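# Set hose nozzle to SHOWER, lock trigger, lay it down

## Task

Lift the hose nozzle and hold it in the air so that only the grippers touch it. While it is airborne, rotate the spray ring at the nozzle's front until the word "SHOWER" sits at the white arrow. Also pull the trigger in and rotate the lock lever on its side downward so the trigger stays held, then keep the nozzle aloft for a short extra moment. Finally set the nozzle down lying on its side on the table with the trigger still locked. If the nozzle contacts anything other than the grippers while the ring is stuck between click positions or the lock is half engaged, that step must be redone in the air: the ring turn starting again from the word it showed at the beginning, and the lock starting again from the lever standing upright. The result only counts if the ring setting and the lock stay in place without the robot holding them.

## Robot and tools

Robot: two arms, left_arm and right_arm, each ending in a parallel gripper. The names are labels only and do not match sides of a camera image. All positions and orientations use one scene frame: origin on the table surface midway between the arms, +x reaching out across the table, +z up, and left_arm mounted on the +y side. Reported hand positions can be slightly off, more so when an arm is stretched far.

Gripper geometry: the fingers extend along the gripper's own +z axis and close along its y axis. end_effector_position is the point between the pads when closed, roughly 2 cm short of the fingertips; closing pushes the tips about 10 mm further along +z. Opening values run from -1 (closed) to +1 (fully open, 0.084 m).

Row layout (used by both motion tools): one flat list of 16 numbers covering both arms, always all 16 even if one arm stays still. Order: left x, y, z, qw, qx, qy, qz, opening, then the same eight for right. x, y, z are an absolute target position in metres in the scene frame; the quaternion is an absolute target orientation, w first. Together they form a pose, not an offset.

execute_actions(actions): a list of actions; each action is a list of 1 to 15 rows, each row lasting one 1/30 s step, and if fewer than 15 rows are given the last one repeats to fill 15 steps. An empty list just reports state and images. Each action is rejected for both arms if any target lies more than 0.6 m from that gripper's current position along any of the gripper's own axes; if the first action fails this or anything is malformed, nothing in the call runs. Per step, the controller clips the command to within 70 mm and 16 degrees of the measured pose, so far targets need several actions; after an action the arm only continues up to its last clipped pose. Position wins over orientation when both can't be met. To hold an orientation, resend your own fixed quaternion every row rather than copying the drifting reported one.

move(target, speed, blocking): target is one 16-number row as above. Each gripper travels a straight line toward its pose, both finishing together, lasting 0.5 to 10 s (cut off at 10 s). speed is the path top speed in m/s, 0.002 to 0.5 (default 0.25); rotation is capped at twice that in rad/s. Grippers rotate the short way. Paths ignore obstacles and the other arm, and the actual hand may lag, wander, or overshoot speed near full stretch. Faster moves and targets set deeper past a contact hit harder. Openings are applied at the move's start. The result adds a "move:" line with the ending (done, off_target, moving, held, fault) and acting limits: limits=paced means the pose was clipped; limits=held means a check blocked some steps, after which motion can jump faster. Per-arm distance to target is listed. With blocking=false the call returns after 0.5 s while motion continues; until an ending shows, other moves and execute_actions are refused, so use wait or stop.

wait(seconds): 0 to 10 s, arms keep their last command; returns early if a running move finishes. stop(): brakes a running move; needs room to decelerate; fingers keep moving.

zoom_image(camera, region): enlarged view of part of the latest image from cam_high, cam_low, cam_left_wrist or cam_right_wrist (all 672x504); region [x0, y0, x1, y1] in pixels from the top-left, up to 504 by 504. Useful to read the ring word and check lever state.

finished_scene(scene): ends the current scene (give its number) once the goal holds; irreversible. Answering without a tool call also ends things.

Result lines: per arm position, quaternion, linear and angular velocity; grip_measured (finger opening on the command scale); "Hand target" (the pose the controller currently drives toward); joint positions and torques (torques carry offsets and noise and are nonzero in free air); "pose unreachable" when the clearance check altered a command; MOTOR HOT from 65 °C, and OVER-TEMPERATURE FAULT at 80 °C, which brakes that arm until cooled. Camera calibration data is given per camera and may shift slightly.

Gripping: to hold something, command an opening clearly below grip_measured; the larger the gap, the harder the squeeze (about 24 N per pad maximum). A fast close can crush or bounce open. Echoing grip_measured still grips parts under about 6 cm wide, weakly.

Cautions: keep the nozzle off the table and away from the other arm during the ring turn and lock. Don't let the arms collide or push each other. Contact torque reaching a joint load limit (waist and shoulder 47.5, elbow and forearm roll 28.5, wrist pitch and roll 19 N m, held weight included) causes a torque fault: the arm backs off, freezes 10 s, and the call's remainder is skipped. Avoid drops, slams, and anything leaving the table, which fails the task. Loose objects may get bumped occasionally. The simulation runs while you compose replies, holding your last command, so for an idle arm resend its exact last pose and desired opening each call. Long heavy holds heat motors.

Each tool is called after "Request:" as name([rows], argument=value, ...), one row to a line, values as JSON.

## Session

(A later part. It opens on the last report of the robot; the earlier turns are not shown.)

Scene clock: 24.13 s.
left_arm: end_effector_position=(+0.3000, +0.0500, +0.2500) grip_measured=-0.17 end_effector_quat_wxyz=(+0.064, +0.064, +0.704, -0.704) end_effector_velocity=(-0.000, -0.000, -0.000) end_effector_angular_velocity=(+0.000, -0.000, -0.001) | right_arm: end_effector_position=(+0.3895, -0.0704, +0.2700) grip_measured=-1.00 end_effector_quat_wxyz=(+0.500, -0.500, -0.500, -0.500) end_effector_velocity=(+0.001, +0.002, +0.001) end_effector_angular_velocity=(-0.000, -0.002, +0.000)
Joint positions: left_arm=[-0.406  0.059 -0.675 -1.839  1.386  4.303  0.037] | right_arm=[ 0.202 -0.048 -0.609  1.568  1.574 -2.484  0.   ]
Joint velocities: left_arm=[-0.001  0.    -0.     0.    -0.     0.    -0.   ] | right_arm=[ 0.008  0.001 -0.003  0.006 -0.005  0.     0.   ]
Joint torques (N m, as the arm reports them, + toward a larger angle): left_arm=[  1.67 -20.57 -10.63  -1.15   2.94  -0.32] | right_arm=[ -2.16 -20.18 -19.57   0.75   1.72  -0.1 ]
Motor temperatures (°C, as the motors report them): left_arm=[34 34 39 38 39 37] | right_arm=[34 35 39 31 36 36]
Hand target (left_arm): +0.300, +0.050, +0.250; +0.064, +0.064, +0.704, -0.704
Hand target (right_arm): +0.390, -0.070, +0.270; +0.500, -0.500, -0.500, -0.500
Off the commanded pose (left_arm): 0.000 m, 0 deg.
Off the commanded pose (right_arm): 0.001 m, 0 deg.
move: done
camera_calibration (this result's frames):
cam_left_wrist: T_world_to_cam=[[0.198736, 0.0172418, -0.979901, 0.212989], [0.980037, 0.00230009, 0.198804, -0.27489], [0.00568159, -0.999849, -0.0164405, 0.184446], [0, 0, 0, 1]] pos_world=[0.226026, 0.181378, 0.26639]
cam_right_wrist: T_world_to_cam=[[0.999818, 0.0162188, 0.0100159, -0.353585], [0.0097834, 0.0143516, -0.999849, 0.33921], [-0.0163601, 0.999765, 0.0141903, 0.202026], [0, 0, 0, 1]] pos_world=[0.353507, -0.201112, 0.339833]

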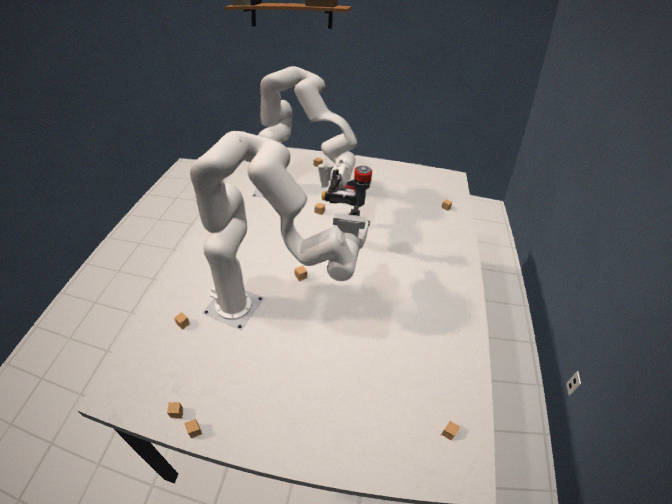

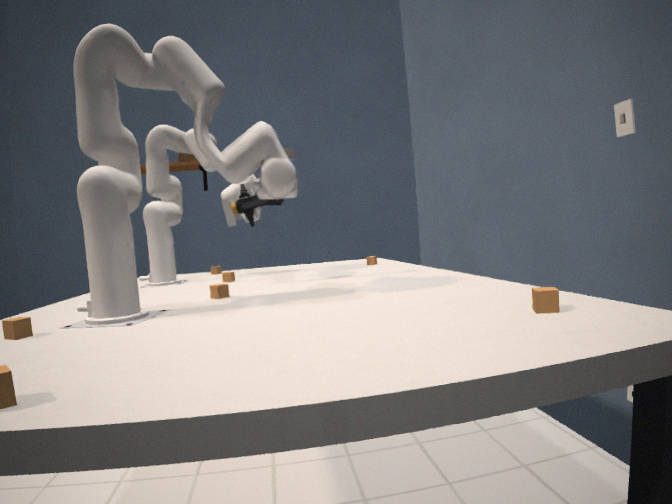

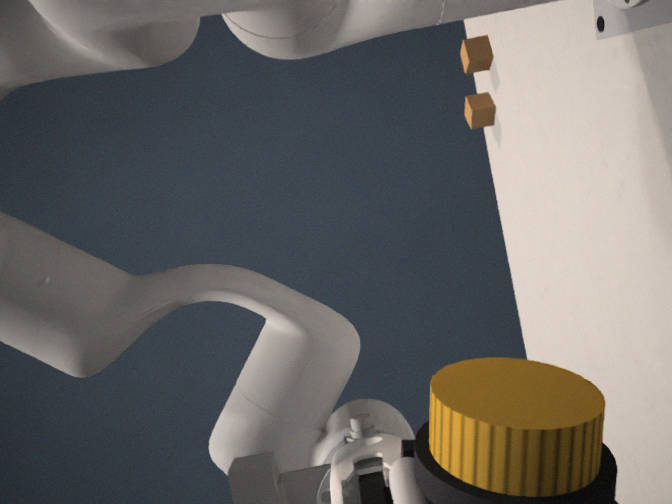

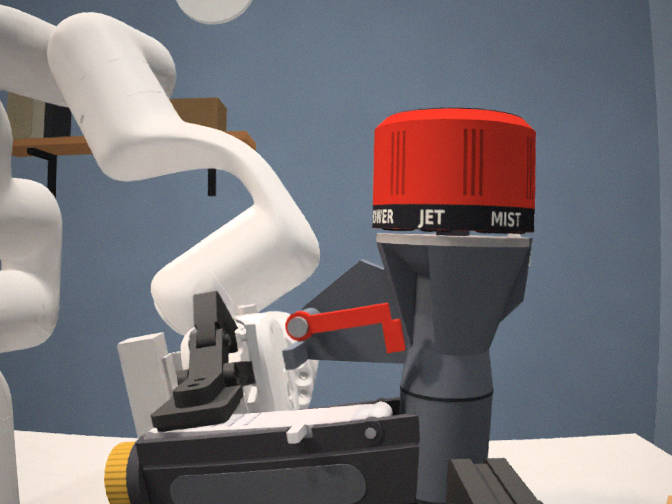

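Request:
move(target=[0.3,0.05,0.25,0.064,0.064,0.704,-0.704,-1, 0.353,-0.04,0.34,0.5,-0.5,-0.5,-0.5,-1], speed=0.15)

Request:
move(target=[0.3,0.05,0.25,0.064,0.064,0.704,-0.704,-1, 0.353,-0.014,0.34,0.5,-0.5,-0.5,-0.5,-1], speed=0.03)

Request:
zoom_image(camera="cam_low", region=[200, 130, 320, 240])

Scene clock: 27.17 s.
left_arm: end_effector_position=(+0.3000, +0.0500, +0.2500) grip_measured=-0.17 end_effector_quat_wxyz=(+0.064, +0.064, +0.704, -0.704) end_effector_velocity=(+0.000, +0.000, +0.000) end_effector_angular_velocity=(-0.000, +0.000, +0.001) | right_arm: end_effector_position=(+0.3530, -0.0403, +0.3394) grip_measured=-1.00 end_effector_quat_wxyz=(+0.500, -0.500, -0.500, -0.500) end_effector_velocity=(-0.001, +0.001, +0.002) end_effector_angular_velocity=(-0.004, +0.001, -0.003)
Joint positions: left_arm=[-0.406  0.059 -0.675 -1.839  1.386  4.303  0.037] | right_arm=[ 0.315 -0.346 -0.516  1.642  1.489 -2.281  0.   ]
Joint velocities: left_arm=[ 0.001 -0.    -0.    -0.    -0.    -0.     0.   ] | right_arm=[ 0.006 -0.014  0.003  0.002 -0.01   0.011  0.   ]
Joint torques (N m, as the arm reports them, + toward a larger angle): left_arm=[  1.81 -20.67 -10.78  -1.18   2.86  -0.4 ] | right_arm=[ -2.21 -14.94 -22.57   1.43   1.42  -0.29]
Motor temperatures (°C, as the motors report them): left_arm=[34 34 39 38 39 37] | right_arm=[34 35 39 31 36 36]
Hand target (left_arm): +0.300, +0.050, +0.250; +0.064, +0.064, +0.704, -0.704
Hand target (right_arm): +0.353, -0.040, +0.340; +0.500, -0.500, -0.500, -0.500
Off the commanded pose (left_arm): 0.000 m, 0 deg.
Off the commanded pose (right_arm): 0.001 m, 0 deg.
move: done
camera_calibration (this result's frames):
cam_left_wrist: T_world_to_cam=[[0.198733, 0.0172449, -0.979902, 0.212989], [0.980037, 0.002281, 0.1988, -0.27489], [0.00566344, -0.999849, -0.0164473, 0.184459], [0, 0, 0, 1]] pos_world=[0.22603, 0.181386, 0.266391]
cam_right_wrist: T_world_to_cam=[[0.999818, 0.0165374, 0.00955206, -0.318072], [0.00931718, 0.0142224, -0.999855, 0.408715], [-0.0166709, 0.999762, 0.0140657, 0.170497], [0, 0, 0, 1]] pos_world=[0.317048, -0.171009, 0.409296]

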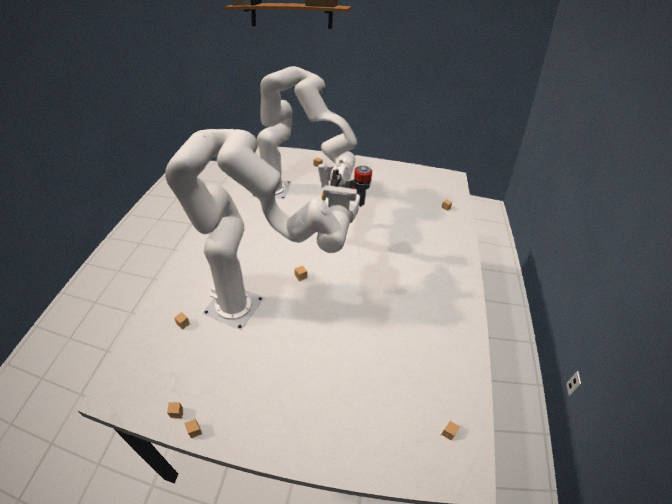

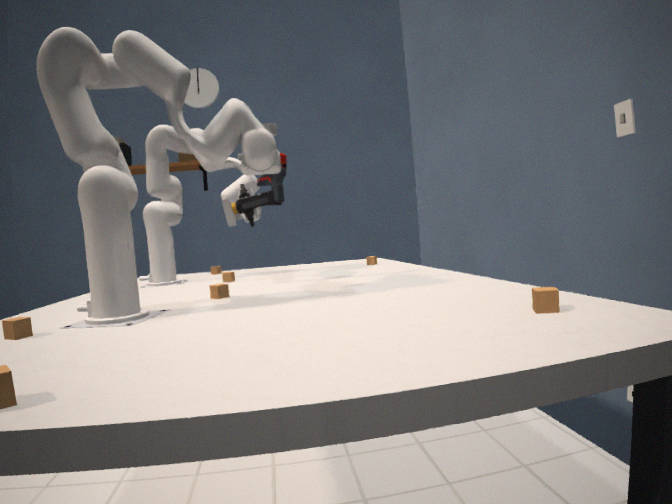

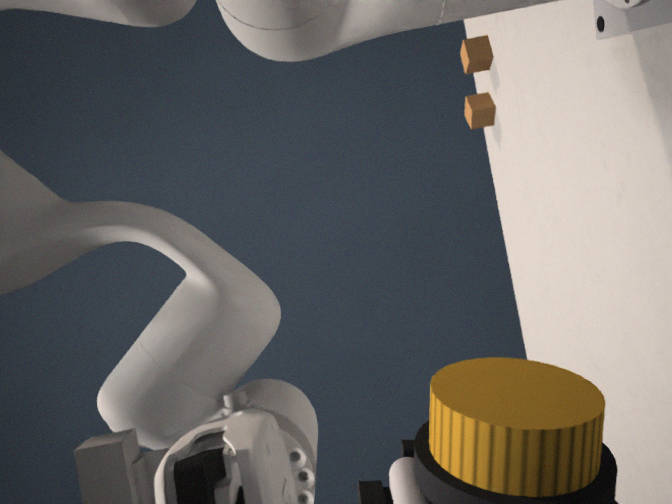

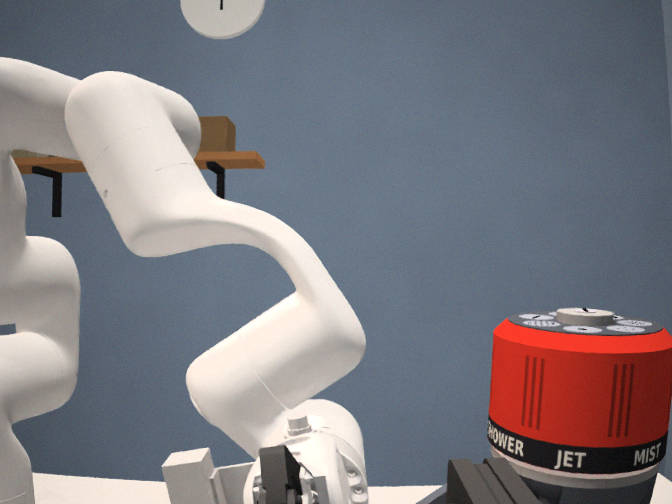

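Scene clock: 28.40 s.
left_arm: end_effector_position=(+0.3000, +0.0500, +0.2500) grip_measured=-0.17 end_effector_quat_wxyz=(+0.064, +0.064, +0.704, -0.704) end_effector_velocity=(-0.000, -0.000, +0.000) end_effector_angular_velocity=(-0.000, +0.000, -0.001) | right_arm: end_effector_position=(+0.3529, -0.0142, +0.3400) grip_measured=-1.00 end_effector_quat_wxyz=(+0.500, -0.500, -0.500, -0.500) end_effector_velocity=(+0.000, +0.002, +0.000) end_effector_angular_velocity=(+0.000, -0.001, -0.001)
Joint positions: left_arm=[-0.406  0.059 -0.675 -1.839  1.386  4.303  0.037] | right_arm=[ 0.412 -0.332 -0.532  1.705  1.415 -2.288  0.   ]
Joint velocities: left_arm=[-0.001  0.    -0.    -0.     0.    -0.     0.   ] | right_arm=[ 0.007  0.001 -0.001  0.005 -0.006 -0.001  0.   ]
Joint torques (N m, as the arm reports them, + toward a larger angle): left_arm=[  1.62 -20.69 -10.88  -1.3    2.89  -0.27] | right_arm=[ -2.06 -15.7  -22.67   1.34   1.21  -0.3 ]
Motor temperatures (°C, as the motors report them): left_arm=[34 34 39 38 39 37] | right_arm=[34 35 39 31 36 36]
Hand target (left_arm): +0.300, +0.050, +0.250; +0.064, +0.064, +0.704, -0.704
Hand target (right_arm): +0.353, -0.014, +0.340; +0.500, -0.500, -0.500, -0.500
Off the commanded pose (left_arm): 0.000 m, 0 deg.
Off the commanded pose (right_arm): 0.000 m, 0 deg.
move: done
camera_calibration (this result's frames):
cam_left_wrist: T_world_to_cam=[[0.198733, 0.0172449, -0.979902, 0.212989], [0.980037, 0.0022807, 0.1988, -0.27489], [0.00566316, -0.999849, -0.0164474, 0.18446], [0, 0, 0, 1]] pos_world=[0.22603, 0.181386, 0.266391]
cam_right_wrist: T_world_to_cam=[[0.999814, 0.0164623, 0.0100227, -0.318612], [0.00979373, 0.0139338, -0.999855, 0.408776], [-0.0165995, 0.999767, 0.01377, 0.144491], [0, 0, 0, 1]] pos_world=[0.316947, -0.144908, 0.409921]

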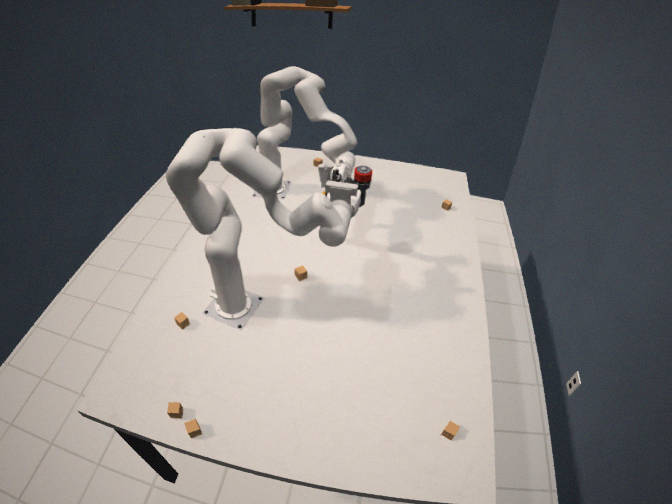

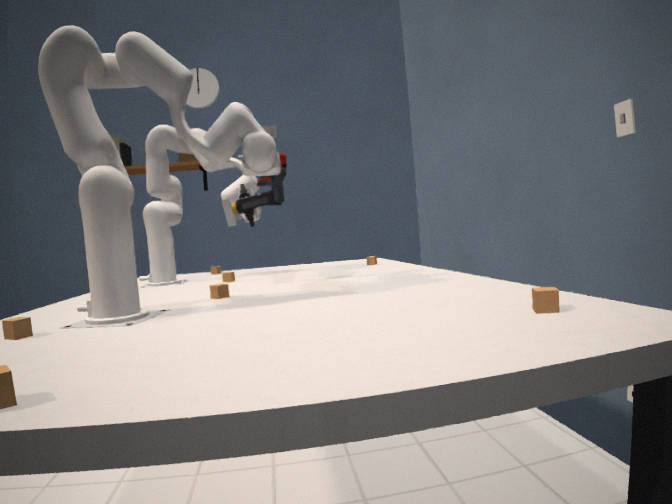

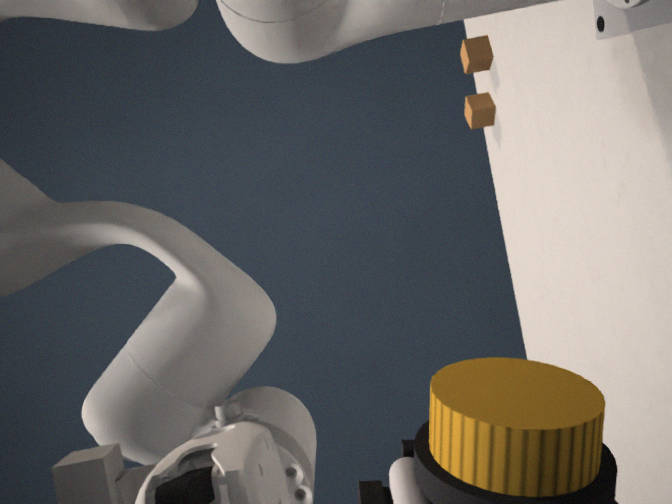

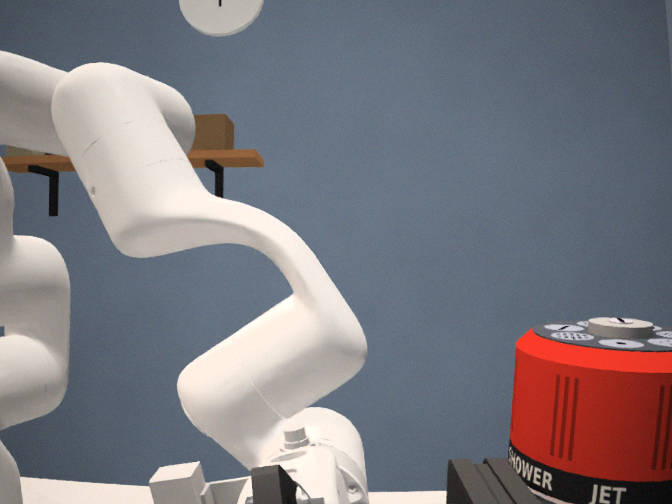

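Region (200, 130, 320, 240) of cam_low's 672x504 image, scaled by 4.200, with more detail than that image has; it fills the top 462 rows of this view, and the rest is white.

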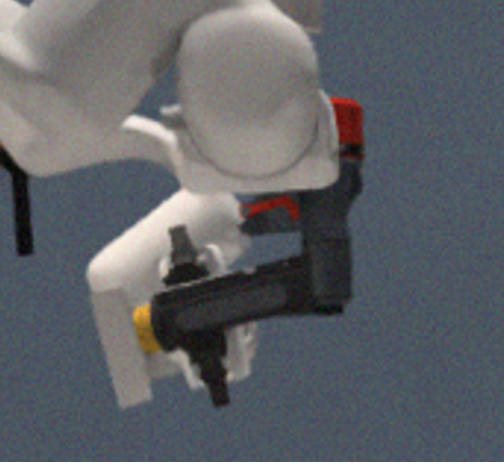

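Request:
move(target=[0.3,0.05,0.25,0.064,0.064,0.704,-0.704,-1, 0.352,-0.007,0.34,0.5,-0.5,-0.5,-0.5,-1], speed=0.02)

Request:
move(target=[0.3,0.05,0.25,0.064,0.064,0.704,-0.704,-1, 0.355,-0.007,0.325,0.5,-0.5,-0.5,-0.5,-1], speed=0.02)

Request:
zoom_image(camera="cam_low", region=[200, 130, 320, 240])

Scene clock: 30.10 s.
left_arm: end_effector_position=(+0.3000, +0.0500, +0.2500) grip_measured=-0.17 end_effector_quat_wxyz=(+0.064, +0.064, +0.704, -0.704) end_effector_velocity=(-0.000, -0.000, -0.000) end_effector_angular_velocity=(+0.000, -0.000, -0.000) | right_arm: end_effector_position=(+0.3520, -0.0072, +0.3400) grip_measured=-1.00 end_effector_quat_wxyz=(+0.500, -0.500, -0.500, -0.500) end_effector_velocity=(+0.000, +0.002, +0.000) end_effector_angular_velocity=(+0.000, -0.001, -0.001)
Joint positions: left_arm=[-0.406  0.059 -0.675 -1.839  1.386  4.303  0.037] | right_arm=[ 0.438 -0.329 -0.535  1.722  1.396 -2.291  0.   ]
Joint velocities: left_arm=[-0. -0. -0.  0. -0.  0. -0.] | right_arm=[ 0.009  0.001 -0.002  0.006 -0.007 -0.001  0.   ]
Joint torques (N m, as the arm reports them, + toward a larger angle): left_arm=[  1.71 -20.5  -10.77  -1.21   2.92  -0.35] | right_arm=[ -2.35 -15.84 -22.86   0.68   1.2   -0.38]
Motor temperatures (°C, as the motors report them): left_arm=[34 34 39 38 39 37] | right_arm=[34 35 40 31 36 36]
Hand target (left_arm): +0.300, +0.050, +0.250; +0.064, +0.064, +0.704, -0.704
Hand target (right_arm): +0.352, -0.007, +0.340; +0.500, -0.500, -0.500, -0.500
Off the commanded pose (left_arm): 0.000 m, 0 deg.
Off the commanded pose (right_arm): 0.000 m, 0 deg.
move: done
camera_calibration (this result's frames):
cam_left_wrist: T_world_to_cam=[[0.198732, 0.017245, -0.979902, 0.212989], [0.980037, 0.00228093, 0.1988, -0.27489], [0.0056634, -0.999849, -0.0164475, 0.18446], [0, 0, 0, 1]] pos_world=[0.22603, 0.181386, 0.266391]
cam_right_wrist: T_world_to_cam=[[0.999813, 0.0165383, 0.0100373, -0.317808], [0.00980851, 0.0138586, -0.999856, 0.408661], [-0.016675, 0.999767, 0.0136938, 0.137533], [0, 0, 0, 1]] pos_world=[0.316033, -0.137908, 0.409908]

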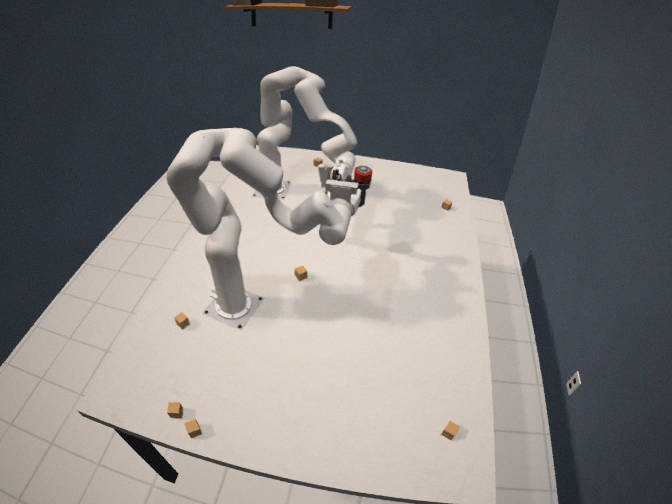

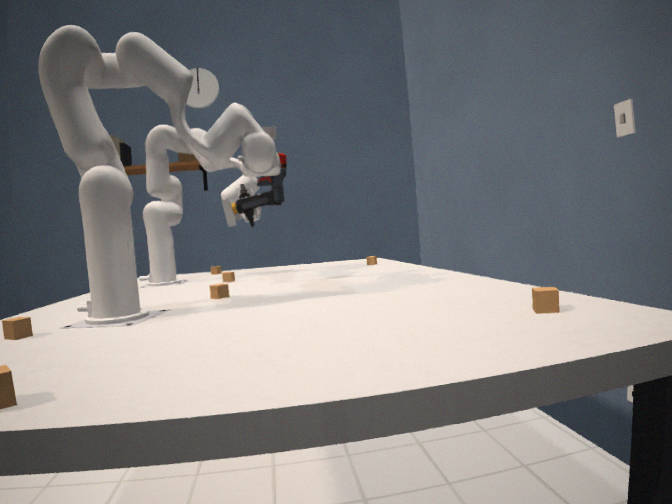

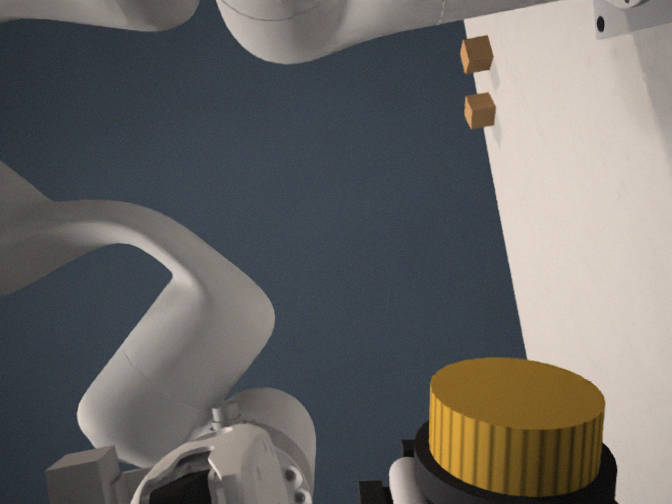

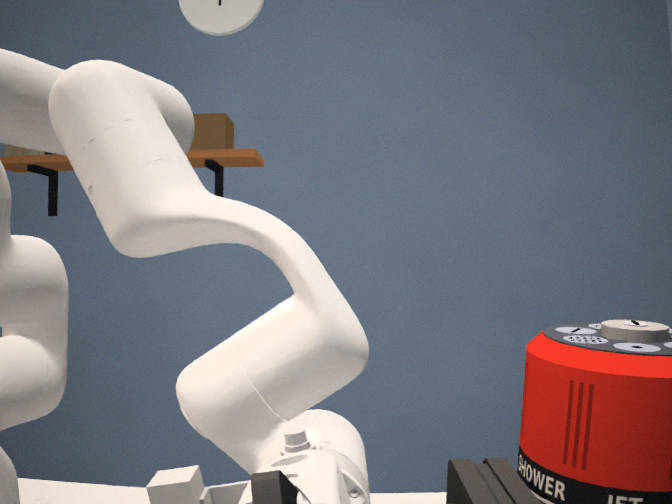

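Scene clock: 31.20 s.
left_arm: end_effector_position=(+0.2998, +0.0499, +0.2500) grip_measured=-0.17 end_effector_quat_wxyz=(+0.064, +0.064, +0.704, -0.704) end_effector_velocity=(+0.000, -0.001, +0.002) end_effector_angular_velocity=(-0.003, -0.004, -0.002) | right_arm: end_effector_position=(+0.3551, -0.0071, +0.3252) grip_measured=-1.00 end_effector_quat_wxyz=(+0.500, -0.500, -0.500, -0.500) end_effector_velocity=(-0.001, +0.000, -0.003) end_effector_angular_velocity=(-0.001, +0.003, +0.002)
Joint positions: left_arm=[-0.407  0.059 -0.674 -1.838  1.386  4.303  0.037] | right_arm=[ 0.434 -0.285 -0.535  1.728  1.405 -2.336  0.   ]
Joint velocities: left_arm=[-0.002 -0.001 -0.003 -0.001  0.001  0.    -0.   ] | right_arm=[ 0.     0.007  0.002 -0.     0.001 -0.005  0.   ]
Joint torques (N m, as the arm reports them, + toward a larger angle): left_arm=[  2.32 -22.15 -11.86  -1.89   3.43  -0.21] | right_arm=[ -2.08 -15.53 -20.2   -0.08   0.86  -0.15]
Motor temperatures (°C, as the motors report them): left_arm=[34 34 39 38 39 37] | right_arm=[34 35 40 31 36 36]
Hand target (left_arm): +0.300, +0.050, +0.250; +0.064, +0.064, +0.704, -0.704
Hand target (right_arm): +0.355, -0.007, +0.325; +0.500, -0.500, -0.500, -0.500
Off the commanded pose (left_arm): 0.000 m, 0 deg.
Off the commanded pose (right_arm): 0.000 m, 0 deg.
move: done
camera_calibration (this result's frames):
cam_left_wrist: T_world_to_cam=[[0.198796, 0.0170099, -0.979893, 0.21303], [0.980028, 0.00172803, 0.198853, -0.274675], [0.00507577, -0.999854, -0.0163267, 0.184506], [0, 0, 0, 1]] pos_world=[0.225903, 0.18133, 0.266379]
cam_right_wrist: T_world_to_cam=[[0.99982, 0.0160036, 0.0101972, -0.320871], [0.00997832, 0.0136974, -0.999856, 0.393769], [-0.016141, 0.999778, 0.0135352, 0.137462], [0, 0, 0, 1]] pos_world=[0.319103, -0.13769, 0.395124]

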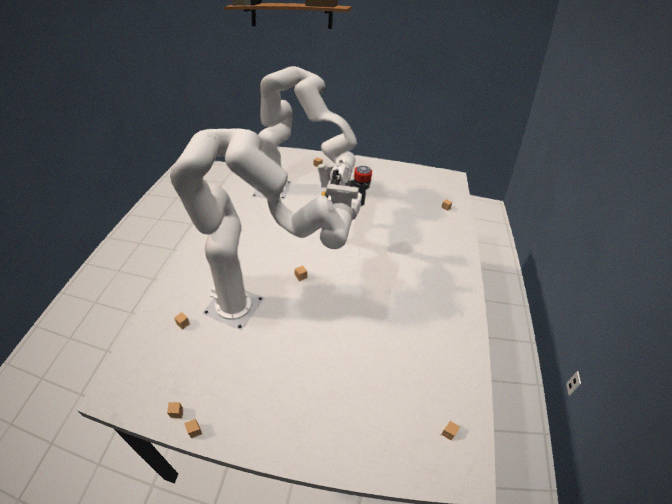

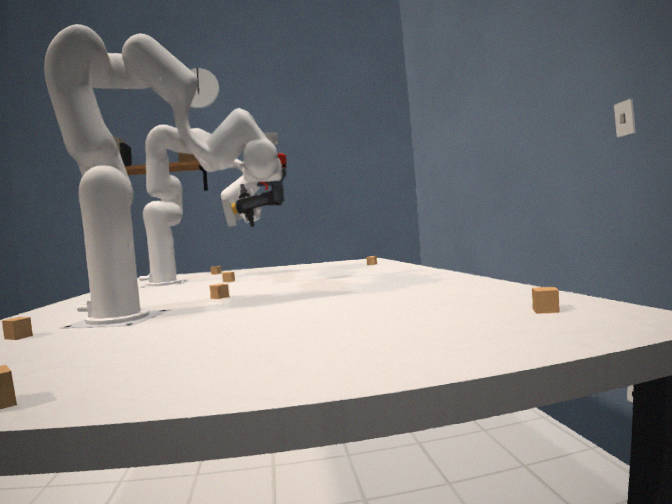

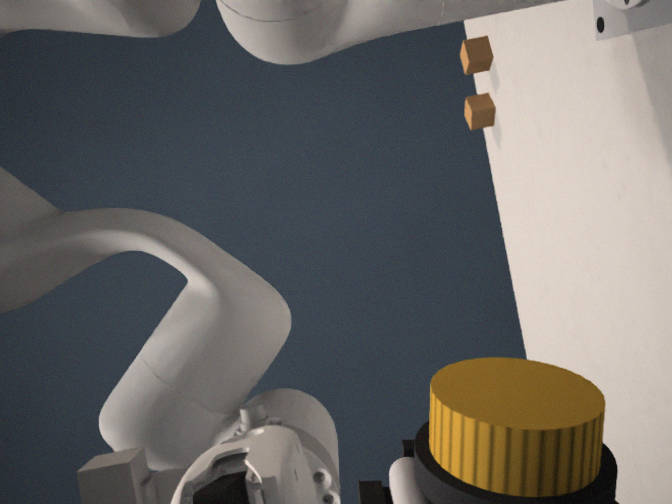

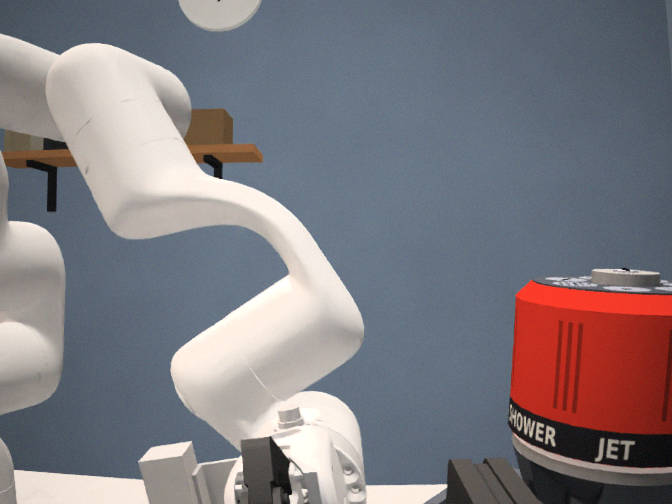

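Region (200, 130, 320, 240) of cam_low's 672x504 image, scaled by 4.200, with more detail than that image has; it fills the top 462 rows of this view, and the rest is white.

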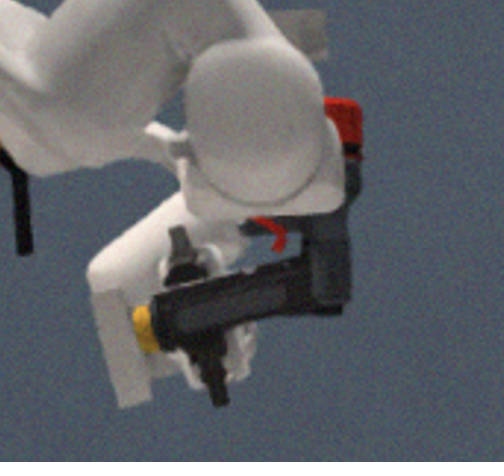

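It's moving.

Request:
move(target=[0.3,0.05,0.25,0.064,0.064,0.704,-0.704,-1, 0.356,-0.007,0.307,0.5,-0.5,-0.5,-0.5,-1], speed=0.02)

Request:
move(target=[0.3,0.05,0.25,0.064,0.064,0.704,-0.704,-1, 0.351,-0.007,0.307,0.5,-0.5,-0.5,-0.5,-1], speed=0.01)

Request:
move(target=[0.3,0.05,0.25,0.064,0.064,0.704,-0.704,-1, 0.36,-0.09,0.29,0.5,-0.5,-0.5,-0.5,-1], speed=0.1)

Scene clock: 33.57 s.
left_arm: end_effector_position=(+0.3000, +0.0500, +0.2501) grip_measured=-0.17 end_effector_quat_wxyz=(+0.064, +0.064, +0.704, -0.704) end_effector_velocity=(-0.000, -0.000, +0.000) end_effector_angular_velocity=(-0.000, -0.000, -0.001) | right_arm: end_effector_position=(+0.3560, -0.0070, +0.3072) grip_measured=-1.00 end_effector_quat_wxyz=(+0.500, -0.500, -0.500, -0.500) end_effector_velocity=(+0.001, +0.000, -0.001) end_effector_angular_velocity=(+0.002, -0.004, +0.000)
Joint positions: left_arm=[-0.406  0.058 -0.675 -1.839  1.386  4.303  0.037] | right_arm=[ 0.431 -0.237 -0.528  1.734  1.416 -2.389  0.   ]
Joint velocities: left_arm=[-0.  0. -0.  0.  0.  0. -0.] | right_arm=[-0.     0.008 -0.004  0.001  0.002 -0.008  0.   ]
Joint torques (N m, as the arm reports them, + toward a larger angle): left_arm=[  1.9  -20.77 -11.06  -1.46   2.88  -0.41] | right_arm=[ -1.92 -16.99 -21.05   0.59   1.54  -0.19]
Motor temperatures (°C, as the motors report them): left_arm=[34 34 39 38 39 37] | right_arm=[34 35 40 31 36 36]
Hand target (left_arm): +0.300, +0.050, +0.250; +0.064, +0.064, +0.704, -0.704
Hand target (right_arm): +0.356, -0.007, +0.307; +0.500, -0.500, -0.500, -0.500
Off the commanded pose (left_arm): 0.000 m, 0 deg.
Off the commanded pose (right_arm): 0.000 m, 0 deg.
move: done
camera_calibration (this result's frames):
cam_left_wrist: T_world_to_cam=[[0.198849, 0.0171723, -0.97988, 0.21301], [0.980013, 0.00235633, 0.198918, -0.274976], [0.0057248, -0.99985, -0.0163605, 0.184419], [0, 0, 0, 1]] pos_world=[0.226068, 0.181381, 0.266439]
cam_right_wrist: T_world_to_cam=[[0.999814, 0.0165576, 0.00992501, -0.321418], [0.0096982, 0.0137224, -0.999859, 0.375841], [-0.0166915, 0.999769, 0.0135593, 0.137835], [0, 0, 0, 1]] pos_world=[0.320014, -0.137639, 0.377109]

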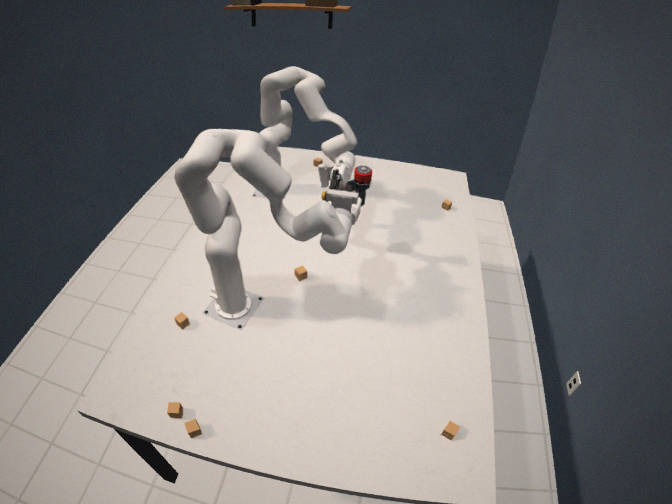

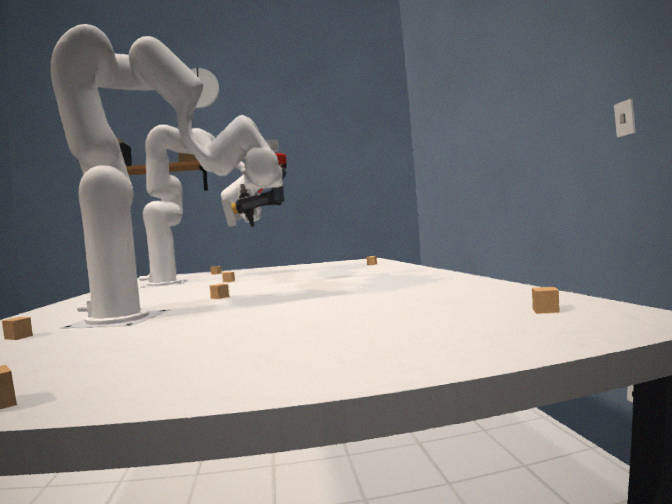

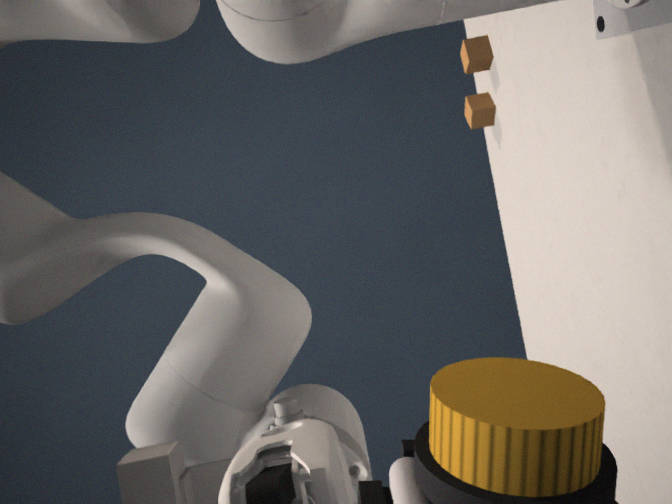

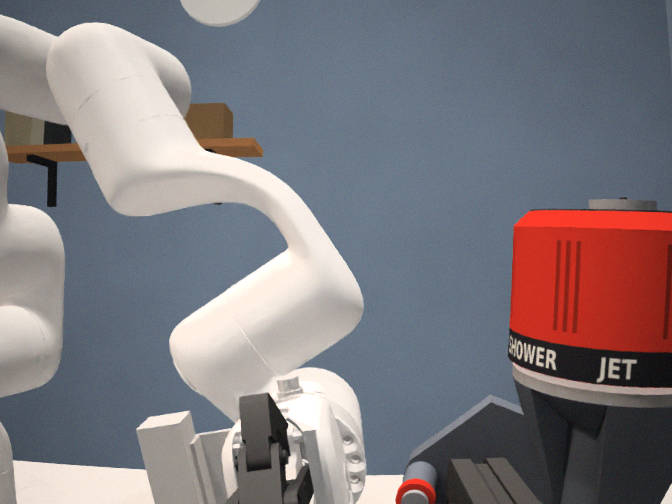

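Scene clock: 34.30 s.
left_arm: end_effector_position=(+0.2994, +0.0498, +0.2499) grip_measured=-0.17 end_effector_quat_wxyz=(+0.063, +0.064, +0.704, -0.704) end_effector_velocity=(+0.001, +0.001, -0.000) end_effector_angular_velocity=(+0.001, +0.000, +0.002) | right_arm: end_effector_position=(+0.3517, -0.0072, +0.3071) grip_measured=-1.00 end_effector_quat_wxyz=(+0.499, -0.500, -0.500, -0.500) end_effector_velocity=(-0.002, -0.000, -0.001) end_effector_angular_velocity=(-0.000, +0.001, -0.001)
Joint positions: left_arm=[-0.407  0.058 -0.674 -1.838  1.386  4.303  0.037] | right_arm=[ 0.434 -0.253 -0.513  1.737  1.413 -2.39   0.   ]
Joint velocities: left_arm=[ 0.002  0.    -0.    -0.    -0.001 -0.     0.   ] | right_arm=[ 0.001 -0.007  0.008  0.002 -0.001  0.     0.   ]
Joint torques (N m, as the arm reports them, + toward a larger angle): left_arm=[  2.95 -20.27 -11.67  -2.23   1.97  -0.49] | right_arm=[ -0.72 -16.66 -19.64  -0.24   2.66  -0.02]
Motor temperatures (°C, as the motors report them): left_arm=[34 34 39 38 39 37] | right_arm=[34 35 40 31 36 36]
Hand target (left_arm): +0.300, +0.050, +0.250; +0.064, +0.064, +0.704, -0.704
Hand target (right_arm): +0.351, -0.007, +0.307; +0.500, -0.500, -0.500, -0.500
Off the commanded pose (left_arm): 0.001 m, 0 deg.
Off the commanded pose (right_arm): 0.001 m, 0 deg.
move: done
camera_calibration (this result's frames):
cam_left_wrist: T_world_to_cam=[[0.198495, 0.0168954, -0.979956, 0.213067], [0.980092, 0.00102369, 0.19854, -0.274208], [0.00435758, -0.999857, -0.0163558, 0.184659], [0, 0, 0, 1]] pos_world=[0.225652, 0.181313, 0.266258]
cam_right_wrist: T_world_to_cam=[[0.999831, 0.0150939, 0.0105265, -0.317394], [0.0103217, 0.0135801, -0.999855, 0.375584], [-0.0152346, 0.999794, 0.013422, 0.137524], [0, 0, 0, 1]] pos_world=[0.315558, -0.137806, 0.377024]

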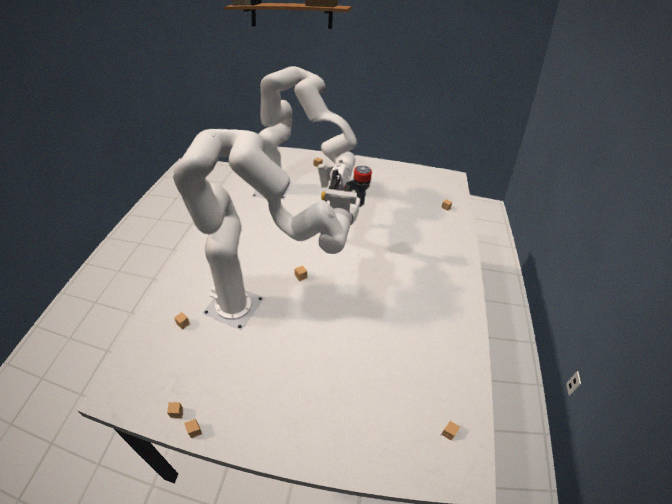

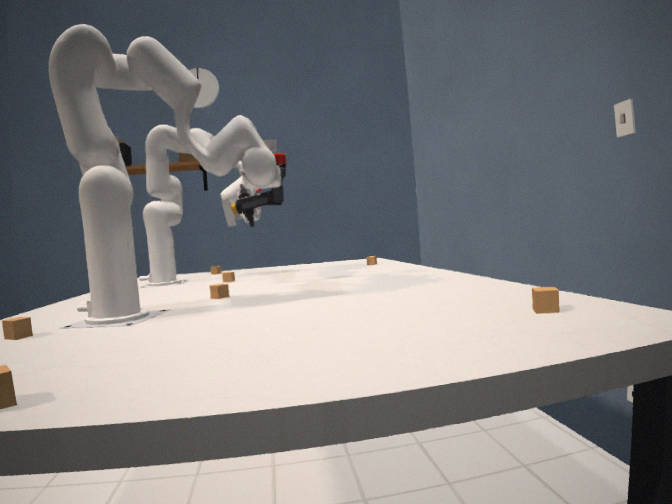

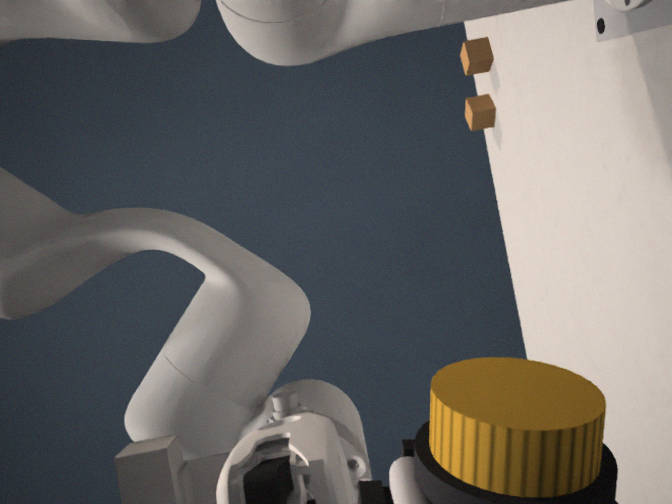

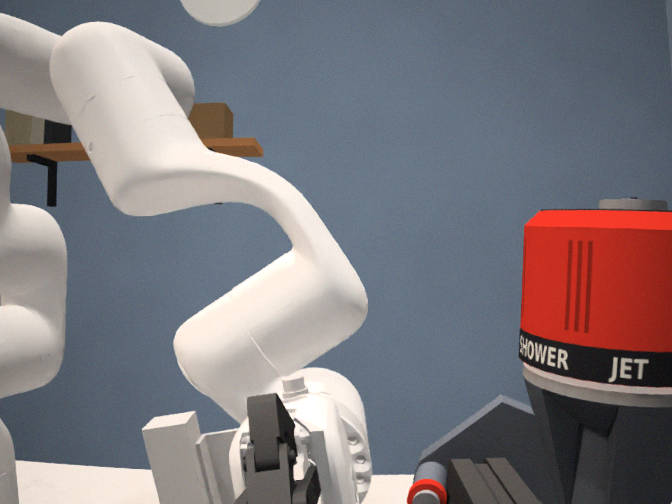

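Scene clock: 35.63 s.
left_arm: end_effector_position=(+0.3000, +0.0500, +0.2500) grip_measured=-0.17 end_effector_quat_wxyz=(+0.064, +0.064, +0.704, -0.704) end_effector_velocity=(+0.000, +0.000, -0.000) end_effector_angular_velocity=(+0.000, +0.000, +0.001) | right_arm: end_effector_position=(+0.3602, -0.0896, +0.2900) grip_measured=-1.00 end_effector_quat_wxyz=(+0.500, -0.500, -0.500, -0.500) end_effector_velocity=(-0.000, -0.002, -0.001) end_effector_angular_velocity=(+0.000, +0.001, +0.001)
Joint positions: left_arm=[-0.406  0.059 -0.675 -1.839  1.386  4.303  0.037] | right_arm=[ 0.133 -0.198 -0.513  1.514  1.619 -2.431  0.   ]
Joint velocities: left_arm=[ 0.001 -0.     0.     0.     0.    -0.    -0.   ] | right_arm=[-0.009  0.004 -0.001 -0.008  0.007 -0.002  0.   ]
Joint torques (N m, as the arm reports them, + toward a larger angle): left_arm=[  1.5  -20.77 -10.89  -1.21   2.93  -0.28] | right_arm=[ -2.57 -16.92 -20.07   1.45   1.6   -0.19]
Motor temperatures (°C, as the motors report them): left_arm=[34 34 39 38 39 37] | right_arm=[34 35 40 31 36 36]
Hand target (left_arm): +0.300, +0.050, +0.250; +0.064, +0.064, +0.704, -0.704
Hand target (right_arm): +0.360, -0.090, +0.290; +0.500, -0.500, -0.500, -0.500
Off the commanded pose (left_arm): 0.000 m, 0 deg.
Off the commanded pose (right_arm): 0.000 m, 0 deg.
move: done
camera_calibration (this result's frames):
cam_left_wrist: T_world_to_cam=[[0.198728, 0.0172482, -0.979903, 0.212991], [0.980038, 0.00227947, 0.198796, -0.274888], [0.00566253, -0.999849, -0.0164509, 0.184461], [0, 0, 0, 1]] pos_world=[0.226029, 0.181386, 0.266392]
cam_right_wrist: T_world_to_cam=[[0.999812, 0.0165444, 0.0100807, -0.324181], [0.0098593, 0.0134105, -0.999861, 0.359646], [-0.0166773, 0.999773, 0.0132449, 0.220782], [0, 0, 0, 1]] pos_world=[0.324256, -0.220192, 0.35994]

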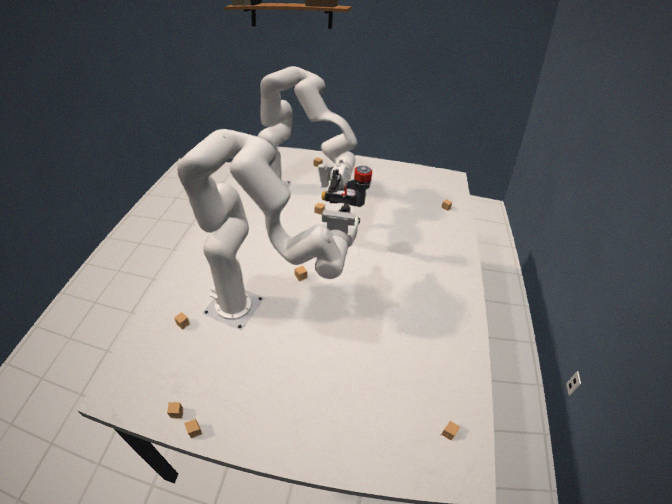

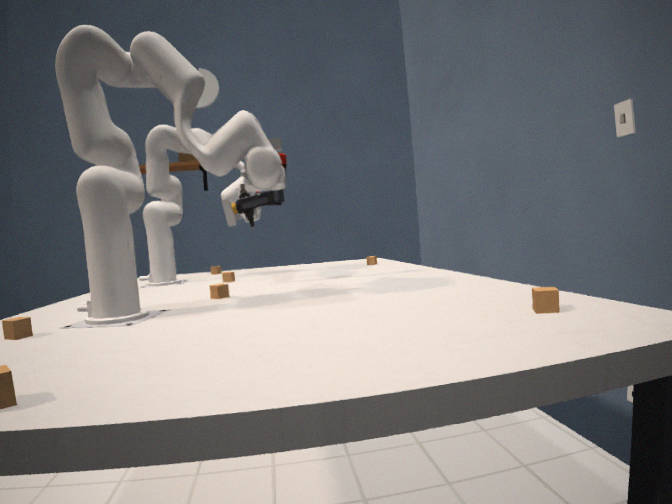

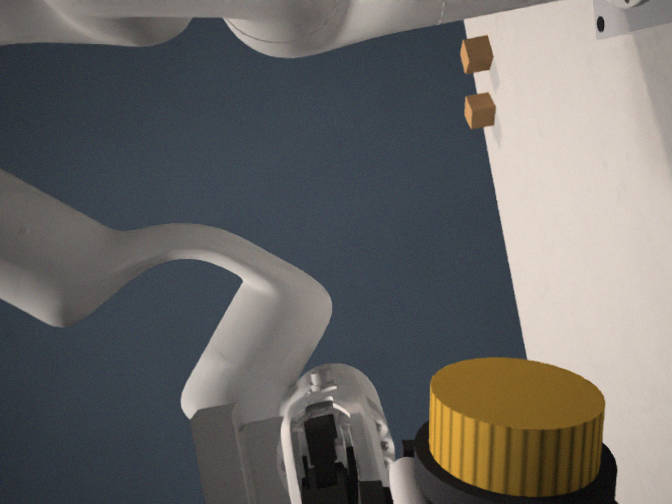

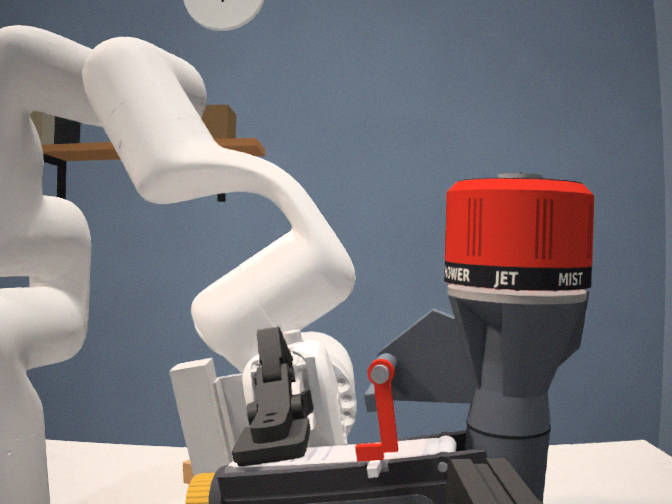

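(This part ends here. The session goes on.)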